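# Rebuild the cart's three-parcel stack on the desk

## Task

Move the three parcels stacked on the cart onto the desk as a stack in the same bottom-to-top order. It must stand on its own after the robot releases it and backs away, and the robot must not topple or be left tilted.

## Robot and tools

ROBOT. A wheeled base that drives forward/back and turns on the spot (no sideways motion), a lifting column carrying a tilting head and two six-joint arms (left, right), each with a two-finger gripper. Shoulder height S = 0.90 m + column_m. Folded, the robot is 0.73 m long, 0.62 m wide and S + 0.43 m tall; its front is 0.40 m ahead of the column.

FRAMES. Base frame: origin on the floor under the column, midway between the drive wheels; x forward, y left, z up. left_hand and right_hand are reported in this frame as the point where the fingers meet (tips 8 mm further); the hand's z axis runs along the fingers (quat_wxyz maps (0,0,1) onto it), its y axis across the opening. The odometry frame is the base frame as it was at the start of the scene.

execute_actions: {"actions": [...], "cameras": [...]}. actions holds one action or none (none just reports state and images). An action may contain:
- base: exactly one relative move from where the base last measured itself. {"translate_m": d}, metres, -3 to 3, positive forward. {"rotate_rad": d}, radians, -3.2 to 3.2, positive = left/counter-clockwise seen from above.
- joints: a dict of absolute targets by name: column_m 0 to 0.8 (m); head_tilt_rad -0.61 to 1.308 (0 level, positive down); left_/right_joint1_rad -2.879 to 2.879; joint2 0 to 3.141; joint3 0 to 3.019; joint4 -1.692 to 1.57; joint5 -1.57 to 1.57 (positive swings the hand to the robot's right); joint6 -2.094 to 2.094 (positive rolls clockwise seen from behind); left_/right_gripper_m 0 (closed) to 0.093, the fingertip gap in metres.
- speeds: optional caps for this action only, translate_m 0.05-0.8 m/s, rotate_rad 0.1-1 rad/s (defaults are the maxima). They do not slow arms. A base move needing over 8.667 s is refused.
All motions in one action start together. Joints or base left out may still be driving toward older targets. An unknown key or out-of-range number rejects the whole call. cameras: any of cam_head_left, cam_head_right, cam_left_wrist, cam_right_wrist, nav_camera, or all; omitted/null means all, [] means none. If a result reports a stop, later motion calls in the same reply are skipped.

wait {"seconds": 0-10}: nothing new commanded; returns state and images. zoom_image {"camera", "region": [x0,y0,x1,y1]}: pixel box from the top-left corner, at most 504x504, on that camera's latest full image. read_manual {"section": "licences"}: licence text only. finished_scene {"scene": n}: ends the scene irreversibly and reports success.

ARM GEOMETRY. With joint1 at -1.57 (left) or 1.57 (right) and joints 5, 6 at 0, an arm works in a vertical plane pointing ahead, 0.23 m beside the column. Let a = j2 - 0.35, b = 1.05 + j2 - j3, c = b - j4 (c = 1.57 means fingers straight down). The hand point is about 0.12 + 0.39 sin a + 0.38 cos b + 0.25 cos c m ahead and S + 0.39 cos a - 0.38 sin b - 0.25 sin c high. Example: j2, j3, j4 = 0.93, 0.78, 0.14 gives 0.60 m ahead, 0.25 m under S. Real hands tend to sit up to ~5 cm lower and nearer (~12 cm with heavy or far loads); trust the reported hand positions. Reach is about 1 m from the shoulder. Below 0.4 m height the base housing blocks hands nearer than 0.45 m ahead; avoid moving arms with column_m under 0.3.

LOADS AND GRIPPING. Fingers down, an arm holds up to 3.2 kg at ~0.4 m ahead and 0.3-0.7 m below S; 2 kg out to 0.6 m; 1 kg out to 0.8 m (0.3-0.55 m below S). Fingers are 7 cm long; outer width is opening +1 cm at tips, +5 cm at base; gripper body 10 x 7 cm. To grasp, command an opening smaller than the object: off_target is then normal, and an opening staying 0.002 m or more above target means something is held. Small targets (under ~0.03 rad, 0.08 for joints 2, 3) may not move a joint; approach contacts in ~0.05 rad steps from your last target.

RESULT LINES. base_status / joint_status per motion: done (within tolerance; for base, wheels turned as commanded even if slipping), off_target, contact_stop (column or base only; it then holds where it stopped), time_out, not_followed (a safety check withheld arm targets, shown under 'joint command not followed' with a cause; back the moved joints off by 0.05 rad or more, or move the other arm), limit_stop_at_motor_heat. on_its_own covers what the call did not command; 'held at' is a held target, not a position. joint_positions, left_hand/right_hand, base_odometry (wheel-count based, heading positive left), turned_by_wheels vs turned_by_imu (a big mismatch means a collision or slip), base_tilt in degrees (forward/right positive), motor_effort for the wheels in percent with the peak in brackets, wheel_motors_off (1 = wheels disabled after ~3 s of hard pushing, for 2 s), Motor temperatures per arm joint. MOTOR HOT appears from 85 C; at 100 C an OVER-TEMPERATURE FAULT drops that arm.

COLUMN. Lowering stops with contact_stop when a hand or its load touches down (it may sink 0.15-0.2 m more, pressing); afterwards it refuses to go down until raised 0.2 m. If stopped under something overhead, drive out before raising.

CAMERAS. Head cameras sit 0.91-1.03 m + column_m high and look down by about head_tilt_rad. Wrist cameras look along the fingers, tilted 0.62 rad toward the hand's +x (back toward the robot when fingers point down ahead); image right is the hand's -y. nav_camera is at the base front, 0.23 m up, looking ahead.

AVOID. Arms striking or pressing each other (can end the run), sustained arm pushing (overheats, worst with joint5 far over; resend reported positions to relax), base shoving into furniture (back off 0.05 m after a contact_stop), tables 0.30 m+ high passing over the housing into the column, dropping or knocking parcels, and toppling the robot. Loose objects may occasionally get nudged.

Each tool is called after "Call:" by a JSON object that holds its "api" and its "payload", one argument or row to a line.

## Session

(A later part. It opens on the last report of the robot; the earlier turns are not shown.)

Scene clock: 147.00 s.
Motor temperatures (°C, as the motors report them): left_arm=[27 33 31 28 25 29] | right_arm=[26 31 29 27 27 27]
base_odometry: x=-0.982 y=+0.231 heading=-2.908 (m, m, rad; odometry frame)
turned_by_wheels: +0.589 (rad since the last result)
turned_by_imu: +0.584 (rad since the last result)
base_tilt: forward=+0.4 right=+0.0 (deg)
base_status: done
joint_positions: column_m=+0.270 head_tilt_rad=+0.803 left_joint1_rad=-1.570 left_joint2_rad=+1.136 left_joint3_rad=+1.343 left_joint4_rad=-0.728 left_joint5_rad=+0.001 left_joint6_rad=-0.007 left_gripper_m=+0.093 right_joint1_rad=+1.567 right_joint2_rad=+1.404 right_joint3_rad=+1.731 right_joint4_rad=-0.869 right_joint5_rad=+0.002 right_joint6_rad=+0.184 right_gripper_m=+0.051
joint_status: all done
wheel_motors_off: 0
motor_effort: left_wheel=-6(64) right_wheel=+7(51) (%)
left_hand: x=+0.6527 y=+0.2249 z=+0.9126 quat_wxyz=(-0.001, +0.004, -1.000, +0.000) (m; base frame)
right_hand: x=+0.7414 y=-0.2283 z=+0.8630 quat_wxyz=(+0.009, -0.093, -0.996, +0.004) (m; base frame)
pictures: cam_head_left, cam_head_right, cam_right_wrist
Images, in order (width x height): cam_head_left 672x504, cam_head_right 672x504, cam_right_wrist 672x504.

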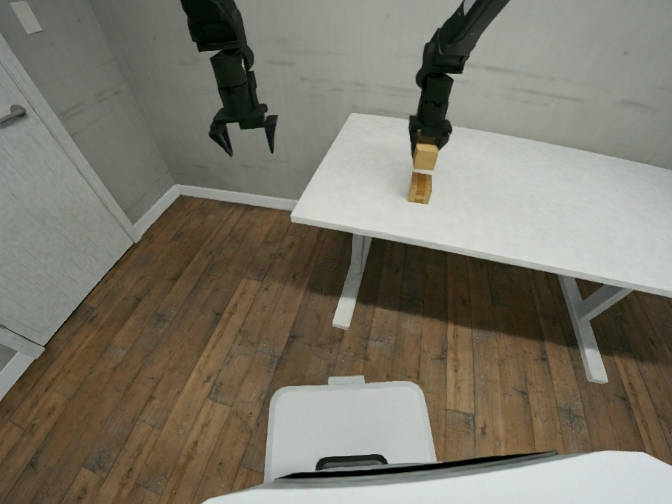

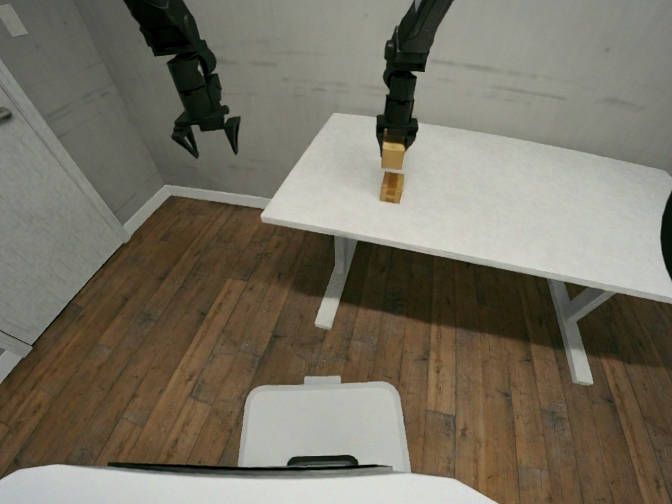

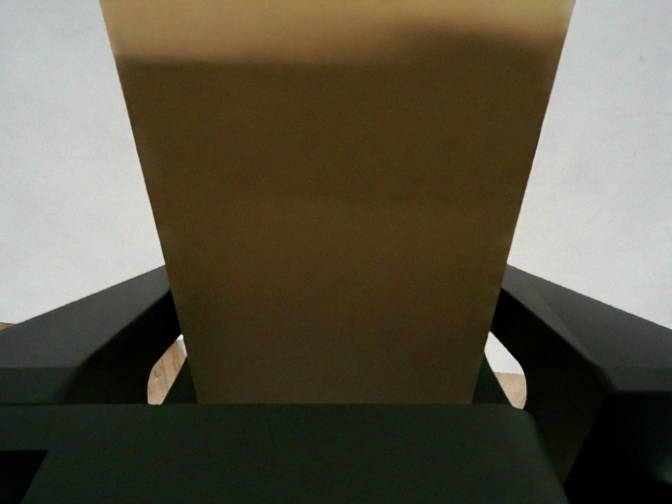

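Back off a little for the off-centre grips.

Call:
{"api": "execute_actions", "payload": {
  "actions": [
    {"base":{"translate_m":-0.02},"joints":{"column_m":0.215}}
  ],
  "cameras": ["cam_head_left","cam_head_right"]
}}

Call:
{"api": "zoom_image", "payload": {
  "camera": "cam_head_right",
  "region": [320,80,480,220]
}}

Call:
{"api": "zoom_image", "payload": {
  "camera": "cam_head_left",
  "region": [350,80,510,220]
}}

Scene clock: 156.87 s.
Motor temperatures (°C, as the motors report them): left_arm=[27 33 31 28 25 29] | right_arm=[26 32 29 27 27 27]
base_odometry: x=-0.963 y=+0.235 heading=-2.908 (m, m, rad; odometry frame)
turned_by_wheels: +0.000 (rad since the last result)
turned_by_imu: -0.001 (rad since the last result)
base_tilt: forward=+0.4 right=+0.0 (deg)
base_status: done
joint_positions: column_m=+0.215 head_tilt_rad=+0.803 left_joint1_rad=-1.570 left_joint2_rad=+1.138 left_joint3_rad=+1.339 left_joint4_rad=-0.724 left_joint5_rad=+0.001 left_joint6_rad=-0.007 left_gripper_m=+0.093 right_joint1_rad=+1.567 right_joint2_rad=+1.404 right_joint3_rad=+1.732 right_joint4_rad=-0.873 right_joint5_rad=+0.002 right_joint6_rad=+0.184 right_gripper_m=+0.051
joint_status: all done
wheel_motors_off: 0
motor_effort: left_wheel=-4(58) right_wheel=+0(46) (%)
left_hand: x=+0.6511 y=+0.2249 z=+0.8557 quat_wxyz=(+0.000, +0.004, -1.000, +0.000) (m; base frame)
right_hand: x=+0.7410 y=-0.2283 z=+0.8085 quat_wxyz=(+0.011, -0.093, -0.996, +0.004) (m; base frame)
pictures: cam_head_left, cam_head_right
Images, in order (width x height): cam_head_left 672x504, cam_head_right 672x504.

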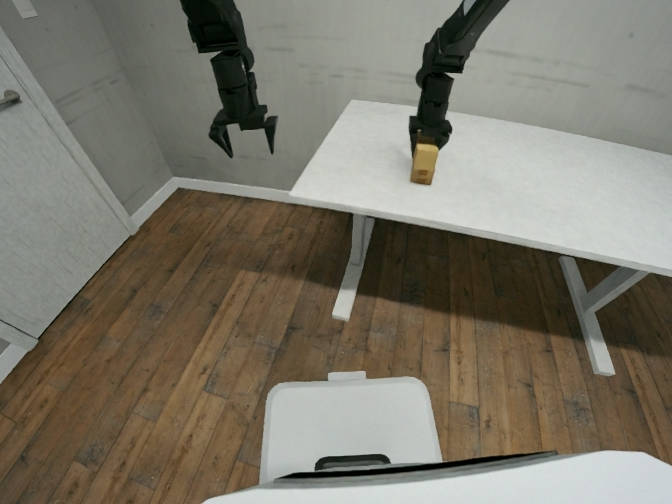

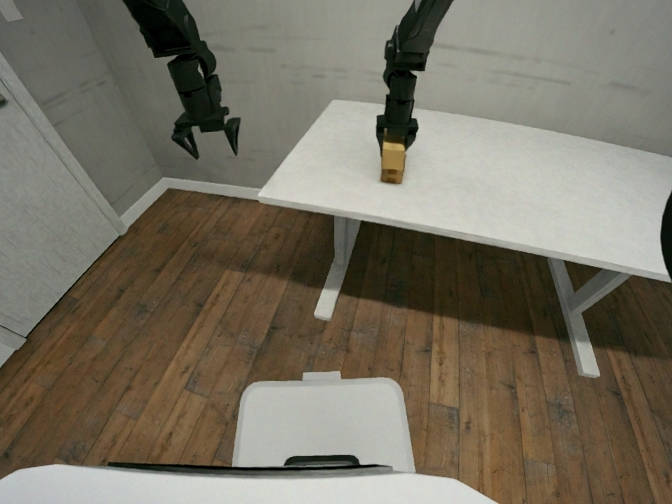

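Region (320, 80, 480, 220) of cam_head_right's 672x504 image, scaled by 3.150, with more detail than that image has; it fills the top 441 rows of this view, and the rest is white.

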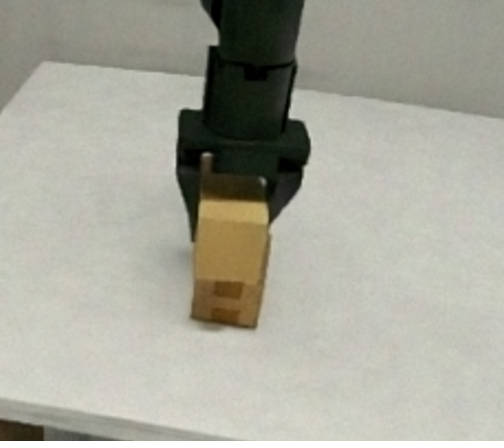

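Region (350, 80, 510, 220) of cam_head_left's 672x504 image, scaled by 3.150, with more detail than that image has; it fills the top 441 rows of this view, and the rest is white.

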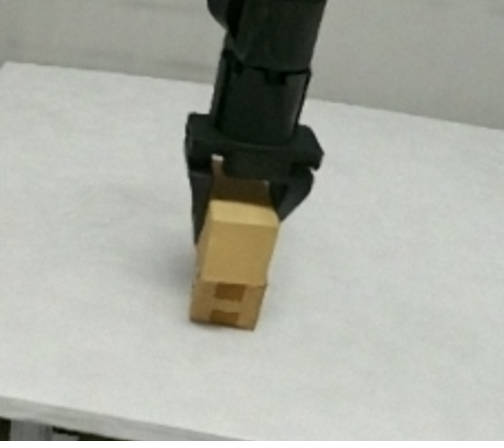

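Call:
{"api": "execute_actions", "payload": {
  "actions": [
    {"joints":{"column_m":0.195}}
  ],
  "cameras": []
}}

Call:
{"api": "execute_actions", "payload": {
  "actions": [
    {"joints":{"right_gripper_m":0.093}}
  ],
  "cameras": []
}}

Call:
{"api": "execute_actions", "payload": {
  "actions": [
    {"joints":{"column_m":0.265}}
  ],
  "cameras": ["cam_head_right","cam_right_wrist"]
}}

Call:
{"api": "execute_actions", "payload": {
  "actions": [
    {"base":{"rotate_rad":2.39}}
  ],
  "cameras": []
}}

Call:
{"api": "execute_actions", "payload": {
  "actions": [
    {"base":{"translate_m":1.45},"joints":{"column_m":0.22,"right_joint6_rad":-0.55}}
  ],
  "cameras": ["cam_head_right","cam_right_wrist"]
}}

Scene clock: 167.53 s.
Motor temperatures (°C, as the motors report them): left_arm=[27 33 31 28 25 29] | right_arm=[26 32 30 27 27 27]
base_odometry: x=-0.963 y=+0.235 heading=-2.908 (m, m, rad; odometry frame)
turned_by_wheels: +0.000 (rad since the last result)
turned_by_imu: -0.002 (rad since the last result)
base_tilt: forward=+0.4 right=+0.0 (deg)
base_status: not commanded
joint_positions: column_m=+0.195 head_tilt_rad=+0.803 left_joint1_rad=-1.570 left_joint2_rad=+1.138 left_joint3_rad=+1.339 left_joint4_rad=-0.724 left_joint5_rad=+0.001 left_joint6_rad=-0.007 left_gripper_m=+0.093 right_joint1_rad=+1.567 right_joint2_rad=+1.393 right_joint3_rad=+1.732 right_joint4_rad=-0.873 right_joint5_rad=+0.002 right_joint6_rad=+0.186 right_gripper_m=+0.051
joint_status: all done
wheel_motors_off: 0
motor_effort: left_wheel=-5(6) right_wheel=+0(1) (%)
left_hand: x=+0.6511 y=+0.2249 z=+0.8357 quat_wxyz=(+0.000, +0.004, -1.000, +0.000) (m; base frame)
right_hand: x=+0.7444 y=-0.2283 z=+0.7953 quat_wxyz=(+0.005, -0.094, -0.996, +0.003) (m; base frame)
pictures: none
No camera images: the call's "cameras" was empty. Leave "cameras" out to get every camera's image.

Scene clock: 168.17 s.
Motor temperatures (°C, as the motors report them): left_arm=[27 33 31 28 25 29] | right_arm=[26 32 30 27 27 27]
base_odometry: x=-0.963 y=+0.235 heading=-2.908 (m, m, rad; odometry frame)
turned_by_wheels: +0.000 (rad since the last result)
turned_by_imu: +0.000 (rad since the last result)
base_tilt: forward=+0.5 right=+0.0 (deg)
base_status: not commanded
joint_positions: column_m=+0.195 head_tilt_rad=+0.803 left_joint1_rad=-1.570 left_joint2_rad=+1.138 left_joint3_rad=+1.339 left_joint4_rad=-0.724 left_joint5_rad=+0.001 left_joint6_rad=-0.007 left_gripper_m=+0.093 right_joint1_rad=+1.567 right_joint2_rad=+1.394 right_joint3_rad=+1.732 right_joint4_rad=-0.873 right_joint5_rad=+0.002 right_joint6_rad=+0.186 right_gripper_m=+0.093
joint_status: all done
wheel_motors_off: 0
motor_effort: left_wheel=-5(6) right_wheel=+0(0) (%)
left_hand: x=+0.6511 y=+0.2249 z=+0.8357 quat_wxyz=(+0.000, +0.004, -1.000, +0.000) (m; base frame)
right_hand: x=+0.7443 y=-0.2283 z=+0.7950 quat_wxyz=(+0.005, -0.094, -0.996, +0.003) (m; base frame)
pictures: none
No camera images: the call's "cameras" was empty. Leave "cameras" out to get every camera's image.

Scene clock: 169.67 s.
Motor temperatures (°C, as the motors report them): left_arm=[27 33 31 28 25 29] | right_arm=[26 32 30 27 27 27]
base_odometry: x=-0.963 y=+0.235 heading=-2.908 (m, m, rad; odometry frame)
turned_by_wheels: +0.000 (rad since the last result)
turned_by_imu: -0.001 (rad since the last result)
base_tilt: forward=+0.5 right=+0.0 (deg)
base_status: not commanded
joint_positions: column_m=+0.265 head_tilt_rad=+0.803 left_joint1_rad=-1.570 left_joint2_rad=+1.138 left_joint3_rad=+1.339 left_joint4_rad=-0.724 left_joint5_rad=+0.001 left_joint6_rad=-0.007 left_gripper_m=+0.093 right_joint1_rad=+1.567 right_joint2_rad=+1.394 right_joint3_rad=+1.732 right_joint4_rad=-0.873 right_joint5_rad=+0.002 right_joint6_rad=+0.186 right_gripper_m=+0.093
joint_status: all done
wheel_motors_off: 0
motor_effort: left_wheel=-5(6) right_wheel=+0(0) (%)
left_hand: x=+0.6511 y=+0.2249 z=+0.9056 quat_wxyz=(+0.000, +0.004, -1.000, +0.000) (m; base frame)
right_hand: x=+0.7441 y=-0.2283 z=+0.8644 quat_wxyz=(+0.006, -0.094, -0.996, +0.003) (m; base frame)
pictures: cam_head_right, cam_right_wrist
Images, in order (width x height): cam_head_right 672x504, cam_right_wrist 672x504.

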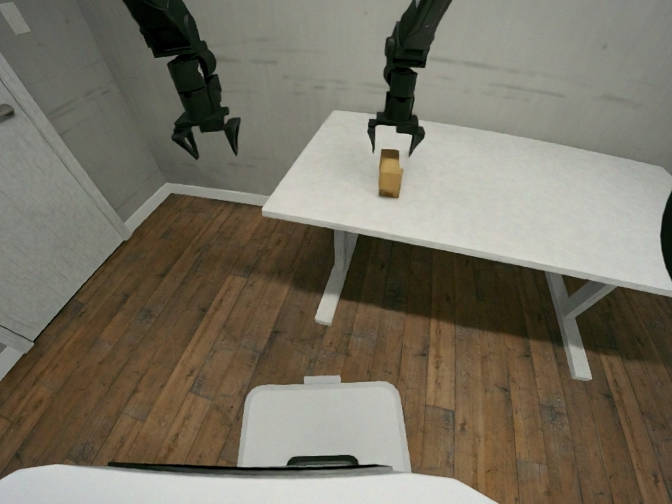

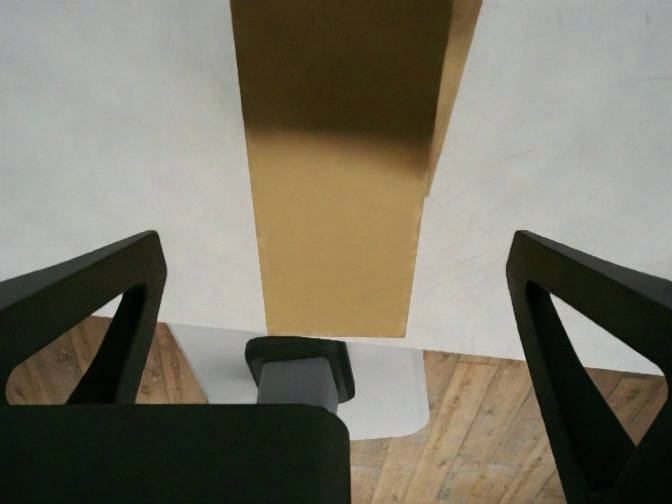

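Scene clock: 173.77 s.
Motor temperatures (°C, as the motors report them): left_arm=[27 33 31 28 25 29] | right_arm=[26 32 30 27 27 27]
base_odometry: x=-0.963 y=+0.235 heading=-0.519 (m, m, rad; odometry frame)
turned_by_wheels: +2.388 (rad since the last result)
turned_by_imu: +2.386 (rad since the last result)
base_tilt: forward=+0.4 right=+0.0 (deg)
base_status: done
joint_positions: column_m=+0.265 head_tilt_rad=+0.803 left_joint1_rad=-1.570 left_joint2_rad=+1.138 left_joint3_rad=+1.339 left_joint4_rad=-0.724 left_joint5_rad=+0.001 left_joint6_rad=-0.007 left_gripper_m=+0.093 right_joint1_rad=+1.567 right_joint2_rad=+1.394 right_joint3_rad=+1.732 right_joint4_rad=-0.873 right_joint5_rad=+0.002 right_joint6_rad=+0.186 right_gripper_m=+0.093
joint_status: not commanded
wheel_motors_off: 0
motor_effort: left_wheel=-6(27) right_wheel=+7(65) (%)
left_hand: x=+0.6511 y=+0.2249 z=+0.9056 quat_wxyz=(+0.000, +0.004, -1.000, +0.000) (m; base frame)
right_hand: x=+0.7441 y=-0.2283 z=+0.8644 quat_wxyz=(+0.006, -0.094, -0.996, +0.003) (m; base frame)
pictures: none
No camera images: the call's "cameras" was empty. Leave "cameras" out to get every camera's image.

Scene clock: 177.67 s.
Motor temperatures (°C, as the motors report them): left_arm=[27 33 31 28 25 29] | right_arm=[26 32 30 27 27 27]
base_odometry: x=+0.296 y=-0.484 heading=-0.519 (m, m, rad; odometry frame)
turned_by_wheels: +0.001 (rad since the last result)
turned_by_imu: +0.003 (rad since the last result)
base_tilt: forward=+0.4 right=+0.0 (deg)
base_status: done
joint_positions: column_m=+0.220 head_tilt_rad=+0.803 left_joint1_rad=-1.570 left_joint2_rad=+1.138 left_joint3_rad=+1.339 left_joint4_rad=-0.724 left_joint5_rad=+0.001 left_joint6_rad=-0.007 left_gripper_m=+0.093 right_joint1_rad=+1.567 right_joint2_rad=+1.394 right_joint3_rad=+1.732 right_joint4_rad=-0.874 right_joint5_rad=+0.002 right_joint6_rad=-0.534 right_gripper_m=+0.093
joint_status: all done
wheel_motors_off: 0
motor_effort: left_wheel=+1(62) right_wheel=-1(62) (%)
left_hand: x=+0.6509 y=+0.2249 z=+0.8606 quat_wxyz=(+0.000, +0.004, -1.000, +0.000) (m; base frame)
right_hand: x=+0.7440 y=-0.2283 z=+0.8196 quat_wxyz=(+0.007, +0.263, -0.965, +0.001) (m; base frame)
pictures: cam_head_right, cam_right_wrist
Images, in order (width x height): cam_head_right 672x504, cam_right_wrist 672x504.

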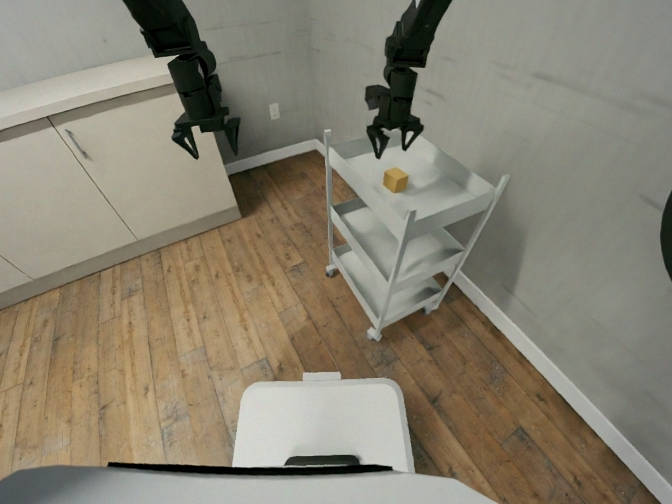

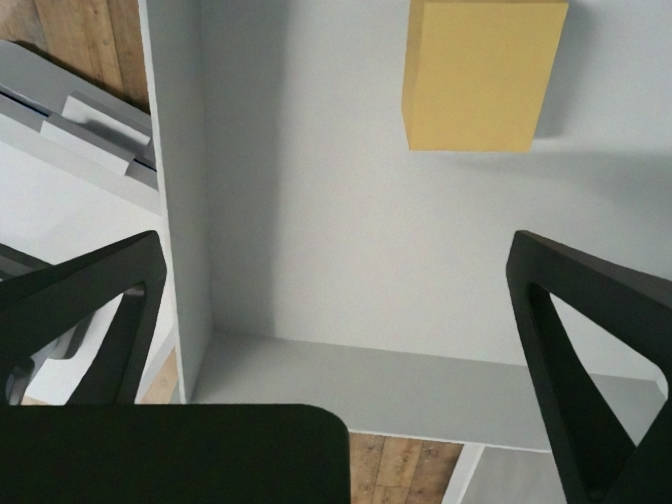

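Call:
{"api": "execute_actions", "payload": {
  "actions": [
    {"base":{"rotate_rad":-0.048},"joints":{"column_m":0.18,"right_joint6_rad":-0.6}}
  ],
  "cameras": []
}}

Call:
{"api": "execute_actions", "payload": {
  "actions": [
    {"base":{"translate_m":0.048},"joints":{"column_m":0.145}}
  ],
  "cameras": ["cam_right_wrist"]
}}

Scene clock: 183.57 s.
Motor temperatures (°C, as the motors report them): left_arm=[27 33 31 28 25 29] | right_arm=[26 33 30 27 27 27]
base_odometry: x=+0.297 y=-0.484 heading=-0.564 (m, m, rad; odometry frame)
turned_by_wheels: -0.045 (rad since the last result)
turned_by_imu: -0.047 (rad since the last result)
base_tilt: forward=+0.4 right=+0.0 (deg)
base_status: done
joint_positions: column_m=+0.180 head_tilt_rad=+0.803 left_joint1_rad=-1.570 left_joint2_rad=+1.138 left_joint3_rad=+1.339 left_joint4_rad=-0.724 left_joint5_rad=+0.001 left_joint6_rad=-0.007 left_gripper_m=+0.093 right_joint1_rad=+1.567 right_joint2_rad=+1.394 right_joint3_rad=+1.732 right_joint4_rad=-0.874 right_joint5_rad=+0.002 right_joint6_rad=-0.584 right_gripper_m=+0.093
joint_status: all done
wheel_motors_off: 0
motor_effort: left_wheel=+1(46) right_wheel=+0(49) (%)
left_hand: x=+0.6509 y=+0.2249 z=+0.8206 quat_wxyz=(+0.000, +0.004, -1.000, +0.000) (m; base frame)
right_hand: x=+0.7440 y=-0.2279 z=+0.7796 quat_wxyz=(+0.007, +0.287, -0.958, +0.001) (m; base frame)
pictures: none
No camera images: the call's "cameras" was empty. Leave "cameras" out to get every camera's image.

Scene clock: 184.73 s.
Motor temperatures (°C, as the motors report them): left_arm=[27 33 31 28 25 29] | right_arm=[26 33 30 27 27 27]
base_odometry: x=+0.337 y=-0.510 heading=-0.566 (m, m, rad; odometry frame)
turned_by_wheels: -0.002 (rad since the last result)
turned_by_imu: -0.002 (rad since the last result)
base_tilt: forward=+0.5 right=+0.0 (deg)
base_status: done
joint_positions: column_m=+0.145 head_tilt_rad=+0.803 left_joint1_rad=-1.570 left_joint2_rad=+1.138 left_joint3_rad=+1.339 left_joint4_rad=-0.723 left_joint5_rad=+0.001 left_joint6_rad=-0.007 left_gripper_m=+0.093 right_joint1_rad=+1.567 right_joint2_rad=+1.395 right_joint3_rad=+1.732 right_joint4_rad=-0.874 right_joint5_rad=+0.002 right_joint6_rad=-0.584 right_gripper_m=+0.093
joint_status: all done
wheel_motors_off: 0
motor_effort: left_wheel=-1(43) right_wheel=+2(60) (%)
left_hand: x=+0.6511 y=+0.2249 z=+0.7856 quat_wxyz=(-0.001, +0.004, -1.000, +0.000) (m; base frame)
right_hand: x=+0.7437 y=-0.2279 z=+0.7441 quat_wxyz=(+0.007, +0.287, -0.958, +0.000) (m; base frame)
pictures: cam_right_wrist
Images, in order (width x height): cam_right_wrist 672x504.

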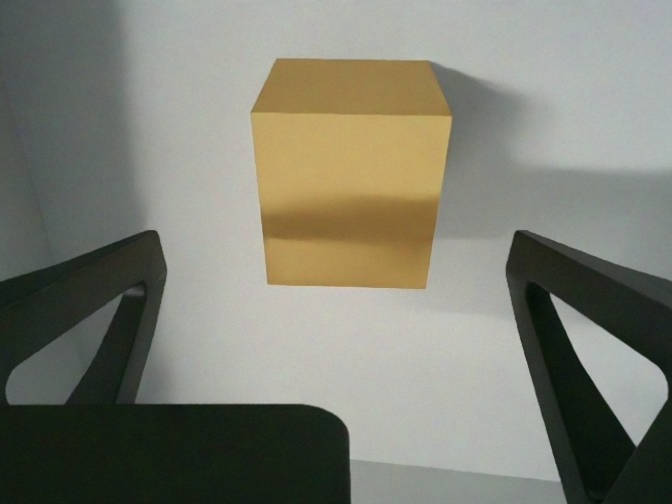

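Call:
{"api": "execute_actions", "payload": {
  "actions": [
    {"joints":{"column_m":0.088}}
  ],
  "cameras": []
}}

Call:
{"api": "execute_actions", "payload": {
  "actions": [
    {"joints":{"right_gripper_m":0.03}}
  ],
  "cameras": ["cam_right_wrist"]
}}

Call:
{"api": "execute_actions", "payload": {
  "actions": [
    {"joints":{"column_m":0.21}}
  ],
  "cameras": []
}}

Call:
{"api": "execute_actions", "payload": {
  "actions": [
    {"base":{"translate_m":-1.48},"joints":{"column_m":0.3,"right_joint6_rad":0.24}}
  ],
  "cameras": []
}}

Call:
{"api": "execute_actions", "payload": {
  "actions": [
    {"base":{"rotate_rad":-2.3}}
  ],
  "cameras": []
}}

Call:
{"api": "execute_actions", "payload": {
  "actions": [
    {"base":{"translate_m":0.063},"joints":{"column_m":0.275}}
  ],
  "cameras": ["cam_right_wrist","cam_head_right"]
}}

Call:
{"api": "zoom_image", "payload": {
  "camera": "cam_head_right",
  "region": [320,80,480,220]
}}

Scene clock: 197.90 s.
Motor temperatures (°C, as the motors report them): left_arm=[27 33 31 28 25 29] | right_arm=[26 33 30 27 27 27]
base_odometry: x=+0.337 y=-0.510 heading=-0.566 (m, m, rad; odometry frame)
turned_by_wheels: +0.000 (rad since the last result)
turned_by_imu: -0.002 (rad since the last result)
base_tilt: forward=+0.5 right=+0.1 (deg)
base_status: not commanded
joint_positions: column_m=+0.088 head_tilt_rad=+0.803 left_joint1_rad=-1.570 left_joint2_rad=+1.138 left_joint3_rad=+1.339 left_joint4_rad=-0.723 left_joint5_rad=+0.001 left_joint6_rad=-0.007 left_gripper_m=+0.093 right_joint1_rad=+1.567 right_joint2_rad=+1.395 right_joint3_rad=+1.732 right_joint4_rad=-0.874 right_joint5_rad=+0.002 right_joint6_rad=-0.584 right_gripper_m=+0.093
joint_status: all done
wheel_motors_off: 0
motor_effort: left_wheel=-2(1) right_wheel=+3(3) (%)
left_hand: x=+0.6511 y=+0.2249 z=+0.7287 quat_wxyz=(-0.001, +0.004, -1.000, +0.000) (m; base frame)
right_hand: x=+0.7437 y=-0.2279 z=+0.6871 quat_wxyz=(+0.007, +0.287, -0.958, +0.000) (m; base frame)
pictures: none
No camera images: the call's "cameras" was empty. Leave "cameras" out to get every camera's image.

Scene clock: 198.53 s.
Motor temperatures (°C, as the motors report them): left_arm=[27 33 31 28 25 29] | right_arm=[26 33 30 27 27 27]
base_odometry: x=+0.337 y=-0.510 heading=-0.566 (m, m, rad; odometry frame)
turned_by_wheels: +0.000 (rad since the last result)
turned_by_imu: +0.000 (rad since the last result)
base_tilt: forward=+0.4 right=+0.0 (deg)
base_status: not commanded
joint_positions: column_m=+0.088 head_tilt_rad=+0.803 left_joint1_rad=-1.570 left_joint2_rad=+1.138 left_joint3_rad=+1.339 left_joint4_rad=-0.723 left_joint5_rad=+0.001 left_joint6_rad=-0.007 left_gripper_m=+0.093 right_joint1_rad=+1.567 right_joint2_rad=+1.395 right_joint3_rad=+1.732 right_joint4_rad=-0.874 right_joint5_rad=+0.002 right_joint6_rad=-0.584 right_gripper_m=+0.049
joint_status: right_gripper_m off_target (ended at +0.049, target +0.030)
wheel_motors_off: 0
motor_effort: left_wheel=-1(2) right_wheel=+2(2) (%)
left_hand: x=+0.6511 y=+0.2249 z=+0.7287 quat_wxyz=(-0.001, +0.004, -1.000, +0.000) (m; base frame)
right_hand: x=+0.7437 y=-0.2278 z=+0.6871 quat_wxyz=(+0.007, +0.287, -0.958, +0.000) (m; base frame)
pictures: cam_right_wrist
Images, in order (width x height): cam_right_wrist 672x504.

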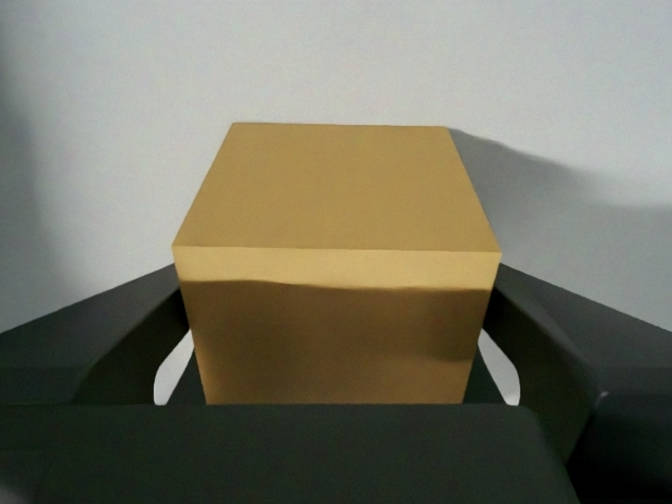

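Scene clock: 200.70 s.
Motor temperatures (°C, as the motors report them): left_arm=[27 33 31 28 25 29] | right_arm=[26 33 30 27 27 27]
base_odometry: x=+0.337 y=-0.510 heading=-0.566 (m, m, rad; odometry frame)
turned_by_wheels: +0.000 (rad since the last result)
turned_by_imu: -0.001 (rad since the last result)
base_tilt: forward=+0.5 right=-0.1 (deg)
base_status: not commanded
joint_positions: column_m=+0.210 head_tilt_rad=+0.803 left_joint1_rad=-1.570 left_joint2_rad=+1.138 left_joint3_rad=+1.339 left_joint4_rad=-0.723 left_joint5_rad=+0.001 left_joint6_rad=-0.007 left_gripper_m=+0.093 right_joint1_rad=+1.567 right_joint2_rad=+1.395 right_joint3_rad=+1.732 right_joint4_rad=-0.874 right_joint5_rad=+0.002 right_joint6_rad=-0.584 right_gripper_m=+0.049
joint_status: all done
wheel_motors_off: 0
motor_effort: left_wheel=-1(1) right_wheel=+3(3) (%)
left_hand: x=+0.6510 y=+0.2249 z=+0.8503 quat_wxyz=(+0.000, +0.004, -1.000, +0.000) (m; base frame)
right_hand: x=+0.7436 y=-0.2278 z=+0.8088 quat_wxyz=(+0.007, +0.287, -0.958, +0.000) (m; base frame)
pictures: none
No camera images: the call's "cameras" was empty. Leave "cameras" out to get every camera's image.

Scene clock: 204.70 s.
Motor temperatures (°C, as the motors report them): left_arm=[27 33 31 28 25 29] | right_arm=[26 33 30 27 27 27]
base_odometry: x=-0.912 y=+0.284 heading=-0.567 (m, m, rad; odometry frame)
turned_by_wheels: -0.001 (rad since the last result)
turned_by_imu: -0.006 (rad since the last result)
base_tilt: forward=+0.4 right=-0.1 (deg)
base_status: done
joint_positions: column_m=+0.300 head_tilt_rad=+0.803 left_joint1_rad=-1.570 left_joint2_rad=+1.138 left_joint3_rad=+1.338 left_joint4_rad=-0.722 left_joint5_rad=+0.001 left_joint6_rad=-0.007 left_gripper_m=+0.093 right_joint1_rad=+1.567 right_joint2_rad=+1.396 right_joint3_rad=+1.732 right_joint4_rad=-0.874 right_joint5_rad=+0.002 right_joint6_rad=+0.224 right_gripper_m=+0.049
joint_status: all done
wheel_motors_off: 0
motor_effort: left_wheel=-2(59) right_wheel=+2(75) (%)
left_hand: x=+0.6510 y=+0.2249 z=+0.9402 quat_wxyz=(-0.001, +0.004, -1.000, +0.000) (m; base frame)
right_hand: x=+0.7437 y=-0.2278 z=+0.8986 quat_wxyz=(+0.007, -0.112, -0.994, +0.003) (m; base frame)
pictures: none
No camera images: the call's "cameras" was empty. Leave "cameras" out to get every camera's image.

Scene clock: 208.70 s.
Motor temperatures (°C, as the motors report them): left_arm=[27 33 31 28 25 29] | right_arm=[26 33 30 27 27 27]
base_odometry: x=-0.912 y=+0.284 heading=-2.865 (m, m, rad; odometry frame)
turned_by_wheels: -2.299 (rad since the last result)
turned_by_imu: -2.294 (rad since the last result)
base_tilt: forward=+0.5 right=+0.0 (deg)
base_status: done
joint_positions: column_m=+0.300 head_tilt_rad=+0.803 left_joint1_rad=-1.569 left_joint2_rad=+1.138 left_joint3_rad=+1.338 left_joint4_rad=-0.722 left_joint5_rad=+0.001 left_joint6_rad=-0.007 left_gripper_m=+0.093 right_joint1_rad=+1.568 right_joint2_rad=+1.396 right_joint3_rad=+1.732 right_joint4_rad=-0.874 right_joint5_rad=+0.002 right_joint6_rad=+0.224 right_gripper_m=+0.049
joint_status: not commanded
wheel_motors_off: 0
motor_effort: left_wheel=+6(64) right_wheel=-7(58) (%)
left_hand: x=+0.6510 y=+0.2251 z=+0.9402 quat_wxyz=(-0.001, +0.004, -1.000, +0.000) (m; base frame)
right_hand: x=+0.7437 y=-0.2276 z=+0.8986 quat_wxyz=(+0.007, -0.112, -0.994, +0.003) (m; base frame)
pictures: none
No camera images: the call's "cameras" was empty. Leave "cameras" out to get every camera's image.

Scene clock: 210.00 s.
Motor temperatures (°C, as the motors report them): left_arm=[27 33 31 28 25 29] | right_arm=[26 33 30 27 27 27]
base_odometry: x=-0.973 y=+0.267 heading=-2.867 (m, m, rad; odometry frame)
turned_by_wheels: -0.002 (rad since the last result)
turned_by_imu: -0.002 (rad since the last result)
base_tilt: forward=+0.5 right=+0.0 (deg)
base_status: done
joint_positions: column_m=+0.275 head_tilt_rad=+0.803 left_joint1_rad=-1.569 left_joint2_rad=+1.138 left_joint3_rad=+1.338 left_joint4_rad=-0.722 left_joint5_rad=+0.001 left_joint6_rad=-0.007 left_gripper_m=+0.093 right_joint1_rad=+1.568 right_joint2_rad=+1.397 right_joint3_rad=+1.732 right_joint4_rad=-0.874 right_joint5_rad=+0.002 right_joint6_rad=+0.224 right_gripper_m=+0.049
joint_status: all done
wheel_motors_off: 0
motor_effort: left_wheel=+0(58) right_wheel=+1(59) (%)
left_hand: x=+0.6509 y=+0.2251 z=+0.9152 quat_wxyz=(-0.001, +0.004, -1.000, +0.000) (m; base frame)
right_hand: x=+0.7433 y=-0.2276 z=+0.8730 quat_wxyz=(+0.007, -0.112, -0.994, +0.003) (m; base frame)
pictures: cam_head_right, cam_right_wrist
Images, in order (width x height): cam_head_right 672x504, cam_right_wrist 672x504.

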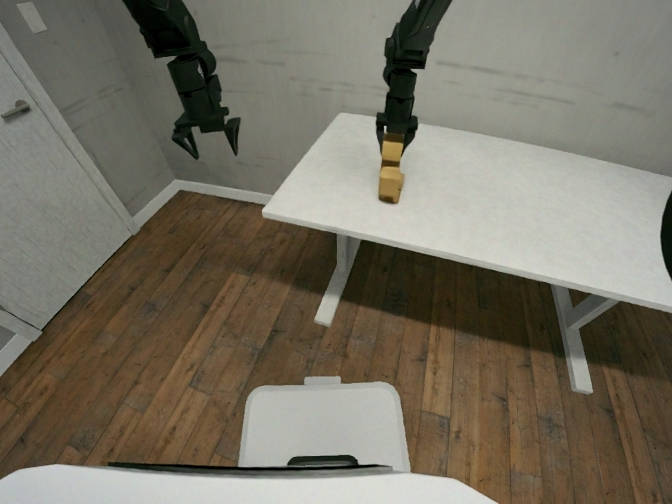

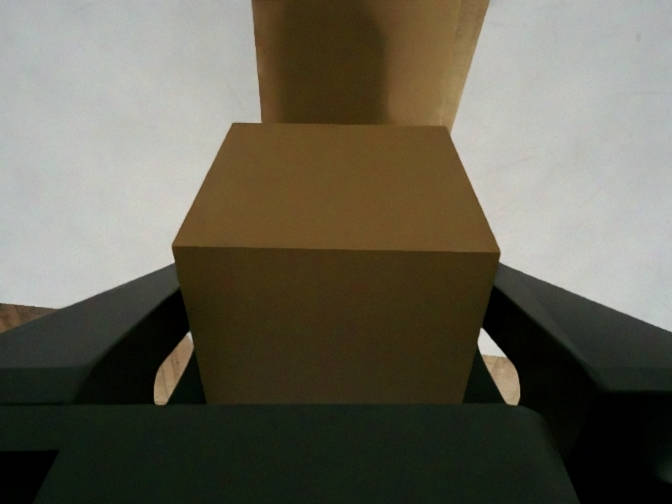

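Region (320, 80, 480, 220) of cam_head_right's 672x504 image, scaled by 3.150, with more detail than that image has; it fills the top 441 rows of this view, and the rest is white.

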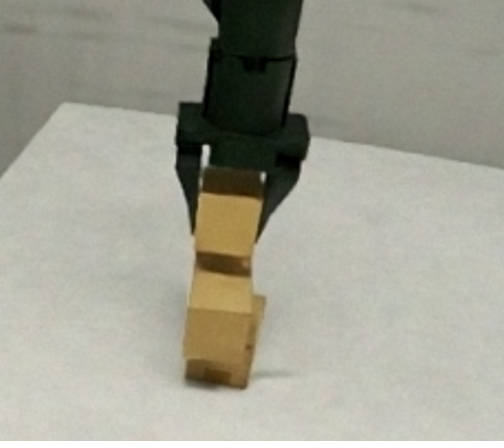

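Call:
{"api": "execute_actions", "payload": {
  "actions": [
    {"joints":{"column_m":0.248}}
  ],
  "cameras": []
}}

Call:
{"api": "execute_actions", "payload": {
  "actions": [
    {"joints":{"right_gripper_m":0.093}}
  ],
  "cameras": []
}}

Call:
{"api": "execute_actions", "payload": {
  "actions": [
    {"joints":{"column_m":0.31}}
  ],
  "cameras": []
}}

Call:
{"api": "execute_actions", "payload": {
  "actions": [
    {"base":{"translate_m":-0.4}}
  ],
  "cameras": ["cam_head_right"]
}}

Scene clock: 215.40 s.
Motor temperatures (°C, as the motors report them): left_arm=[27 33 31 28 25 29] | right_arm=[26 33 30 27 27 27]
base_odometry: x=-0.973 y=+0.267 heading=-2.867 (m, m, rad; odometry frame)
turned_by_wheels: +0.000 (rad since the last result)
turned_by_imu: -0.002 (rad since the last result)
base_tilt: forward=+0.5 right=-0.1 (deg)
base_status: not commanded
joint_positions: column_m=+0.248 head_tilt_rad=+0.803 left_joint1_rad=-1.569 left_joint2_rad=+1.138 left_joint3_rad=+1.338 left_joint4_rad=-0.722 left_joint5_rad=+0.001 left_joint6_rad=-0.007 left_gripper_m=+0.093 right_joint1_rad=+1.568 right_joint2_rad=+1.396 right_joint3_rad=+1.733 right_joint4_rad=-0.874 right_joint5_rad=+0.002 right_joint6_rad=+0.224 right_gripper_m=+0.049
joint_status: all done
wheel_motors_off: 0
motor_effort: left_wheel=+0(1) right_wheel=+3(3) (%)
left_hand: x=+0.6509 y=+0.2251 z=+0.8882 quat_wxyz=(-0.001, +0.004, -1.000, +0.000) (m; base frame)
right_hand: x=+0.7437 y=-0.2276 z=+0.8466 quat_wxyz=(+0.007, -0.112, -0.994, +0.003) (m; base frame)
pictures: none
No camera images: the call's "cameras" was empty. Leave "cameras" out to get every camera's image.

Scene clock: 216.03 s.
Motor temperatures (°C, as the motors report them): left_arm=[27 33 31 28 25 29] | right_arm=[26 33 30 27 27 27]
base_odometry: x=-0.973 y=+0.267 heading=-2.867 (m, m, rad; odometry frame)
turned_by_wheels: +0.000 (rad since the last result)
turned_by_imu: +0.000 (rad since the last result)
base_tilt: forward=+0.5 right=-0.1 (deg)
base_status: not commanded
joint_positions: column_m=+0.248 head_tilt_rad=+0.803 left_joint1_rad=-1.569 left_joint2_rad=+1.138 left_joint3_rad=+1.338 left_joint4_rad=-0.722 left_joint5_rad=+0.001 left_joint6_rad=-0.007 left_gripper_m=+0.093 right_joint1_rad=+1.568 right_joint2_rad=+1.396 right_joint3_rad=+1.733 right_joint4_rad=-0.874 right_joint5_rad=+0.002 right_joint6_rad=+0.224 right_gripper_m=+0.093
joint_status: all done
wheel_motors_off: 0
motor_effort: left_wheel=+0(1) right_wheel=+3(3) (%)
left_hand: x=+0.6509 y=+0.2251 z=+0.8882 quat_wxyz=(-0.001, +0.004, -1.000, +0.000) (m; base frame)
right_hand: x=+0.7437 y=-0.2276 z=+0.8466 quat_wxyz=(+0.007, -0.112, -0.994, +0.003) (m; base frame)
pictures: none
No camera images: the call's "cameras" was empty. Leave "cameras" out to get every camera's image.

Scene clock: 217.43 s.
Motor temperatures (°C, as the motors report them): left_arm=[27 33 31 28 25 29] | right_arm=[26 33 30 27 27 27]
base_odometry: x=-0.973 y=+0.267 heading=-2.867 (m, m, rad; odometry frame)
turned_by_wheels: +0.000 (rad since the last result)
turned_by_imu: -0.001 (rad since the last result)
base_tilt: forward=+0.4 right=-0.1 (deg)
base_status: not commanded
joint_positions: column_m=+0.310 head_tilt_rad=+0.803 left_joint1_rad=-1.569 left_joint2_rad=+1.138 left_joint3_rad=+1.338 left_joint4_rad=-0.722 left_joint5_rad=+0.001 left_joint6_rad=-0.007 left_gripper_m=+0.093 right_joint1_rad=+1.568 right_joint2_rad=+1.397 right_joint3_rad=+1.733 right_joint4_rad=-0.874 right_joint5_rad=+0.002 right_joint6_rad=+0.224 right_gripper_m=+0.093
joint_status: all done
wheel_motors_off: 0
motor_effort: left_wheel=+0(0) right_wheel=+3(3) (%)
left_hand: x=+0.6509 y=+0.2251 z=+0.9501 quat_wxyz=(-0.001, +0.004, -1.000, +0.000) (m; base frame)
right_hand: x=+0.7434 y=-0.2276 z=+0.9080 quat_wxyz=(+0.007, -0.112, -0.994, +0.003) (m; base frame)
pictures: none
No camera images: the call's "cameras" was empty. Leave "cameras" out to get every camera's image.

Scene clock: 219.73 s.
Motor temperatures (°C, as the motors report them): left_arm=[27 33 31 28 25 29] | right_arm=[26 33 30 27 27 27]
base_odometry: x=-0.588 y=+0.375 heading=-2.869 (m, m, rad; odometry frame)
turned_by_wheels: -0.002 (rad since the last result)
turned_by_imu: -0.004 (rad since the last result)
base_tilt: forward=+0.5 right=+0.0 (deg)
base_status: done
joint_positions: column_m=+0.310 head_tilt_rad=+0.803 left_joint1_rad=-1.569 left_joint2_rad=+1.139 left_joint3_rad=+1.337 left_joint4_rad=-0.722 left_joint5_rad=+0.001 left_joint6_rad=-0.007 left_gripper_m=+0.093 right_joint1_rad=+1.568 right_joint2_rad=+1.397 right_joint3_rad=+1.733 right_joint4_rad=-0.875 right_joint5_rad=+0.002 right_joint6_rad=+0.224 right_gripper_m=+0.093
joint_status: not commanded
wheel_motors_off: 0
motor_effort: left_wheel=+0(61) right_wheel=+2(79) (%)
left_hand: x=+0.6500 y=+0.2251 z=+0.9495 quat_wxyz=(+0.000, +0.004, -1.000, +0.000) (m; base frame)
right_hand: x=+0.7434 y=-0.2276 z=+0.9081 quat_wxyz=(+0.007, -0.112, -0.994, +0.003) (m; base frame)
pictures: cam_head_right
Images, in order (width x height): cam_head_right 672x504.

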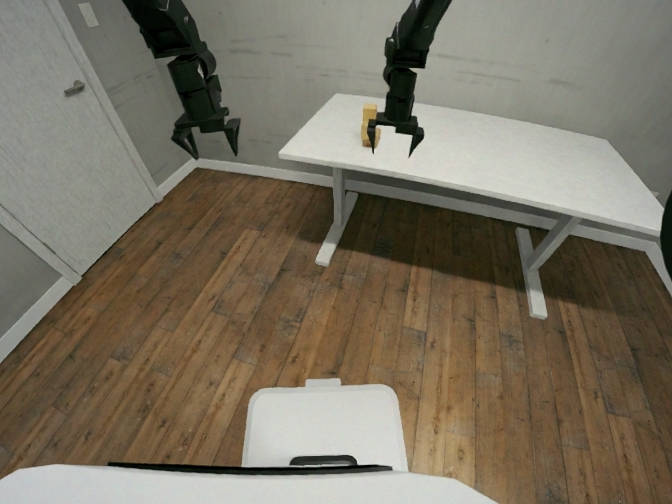

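Call:
{"api": "finished_scene", "payload": {
  "scene": 1
}}

The scene is finished: the task was done.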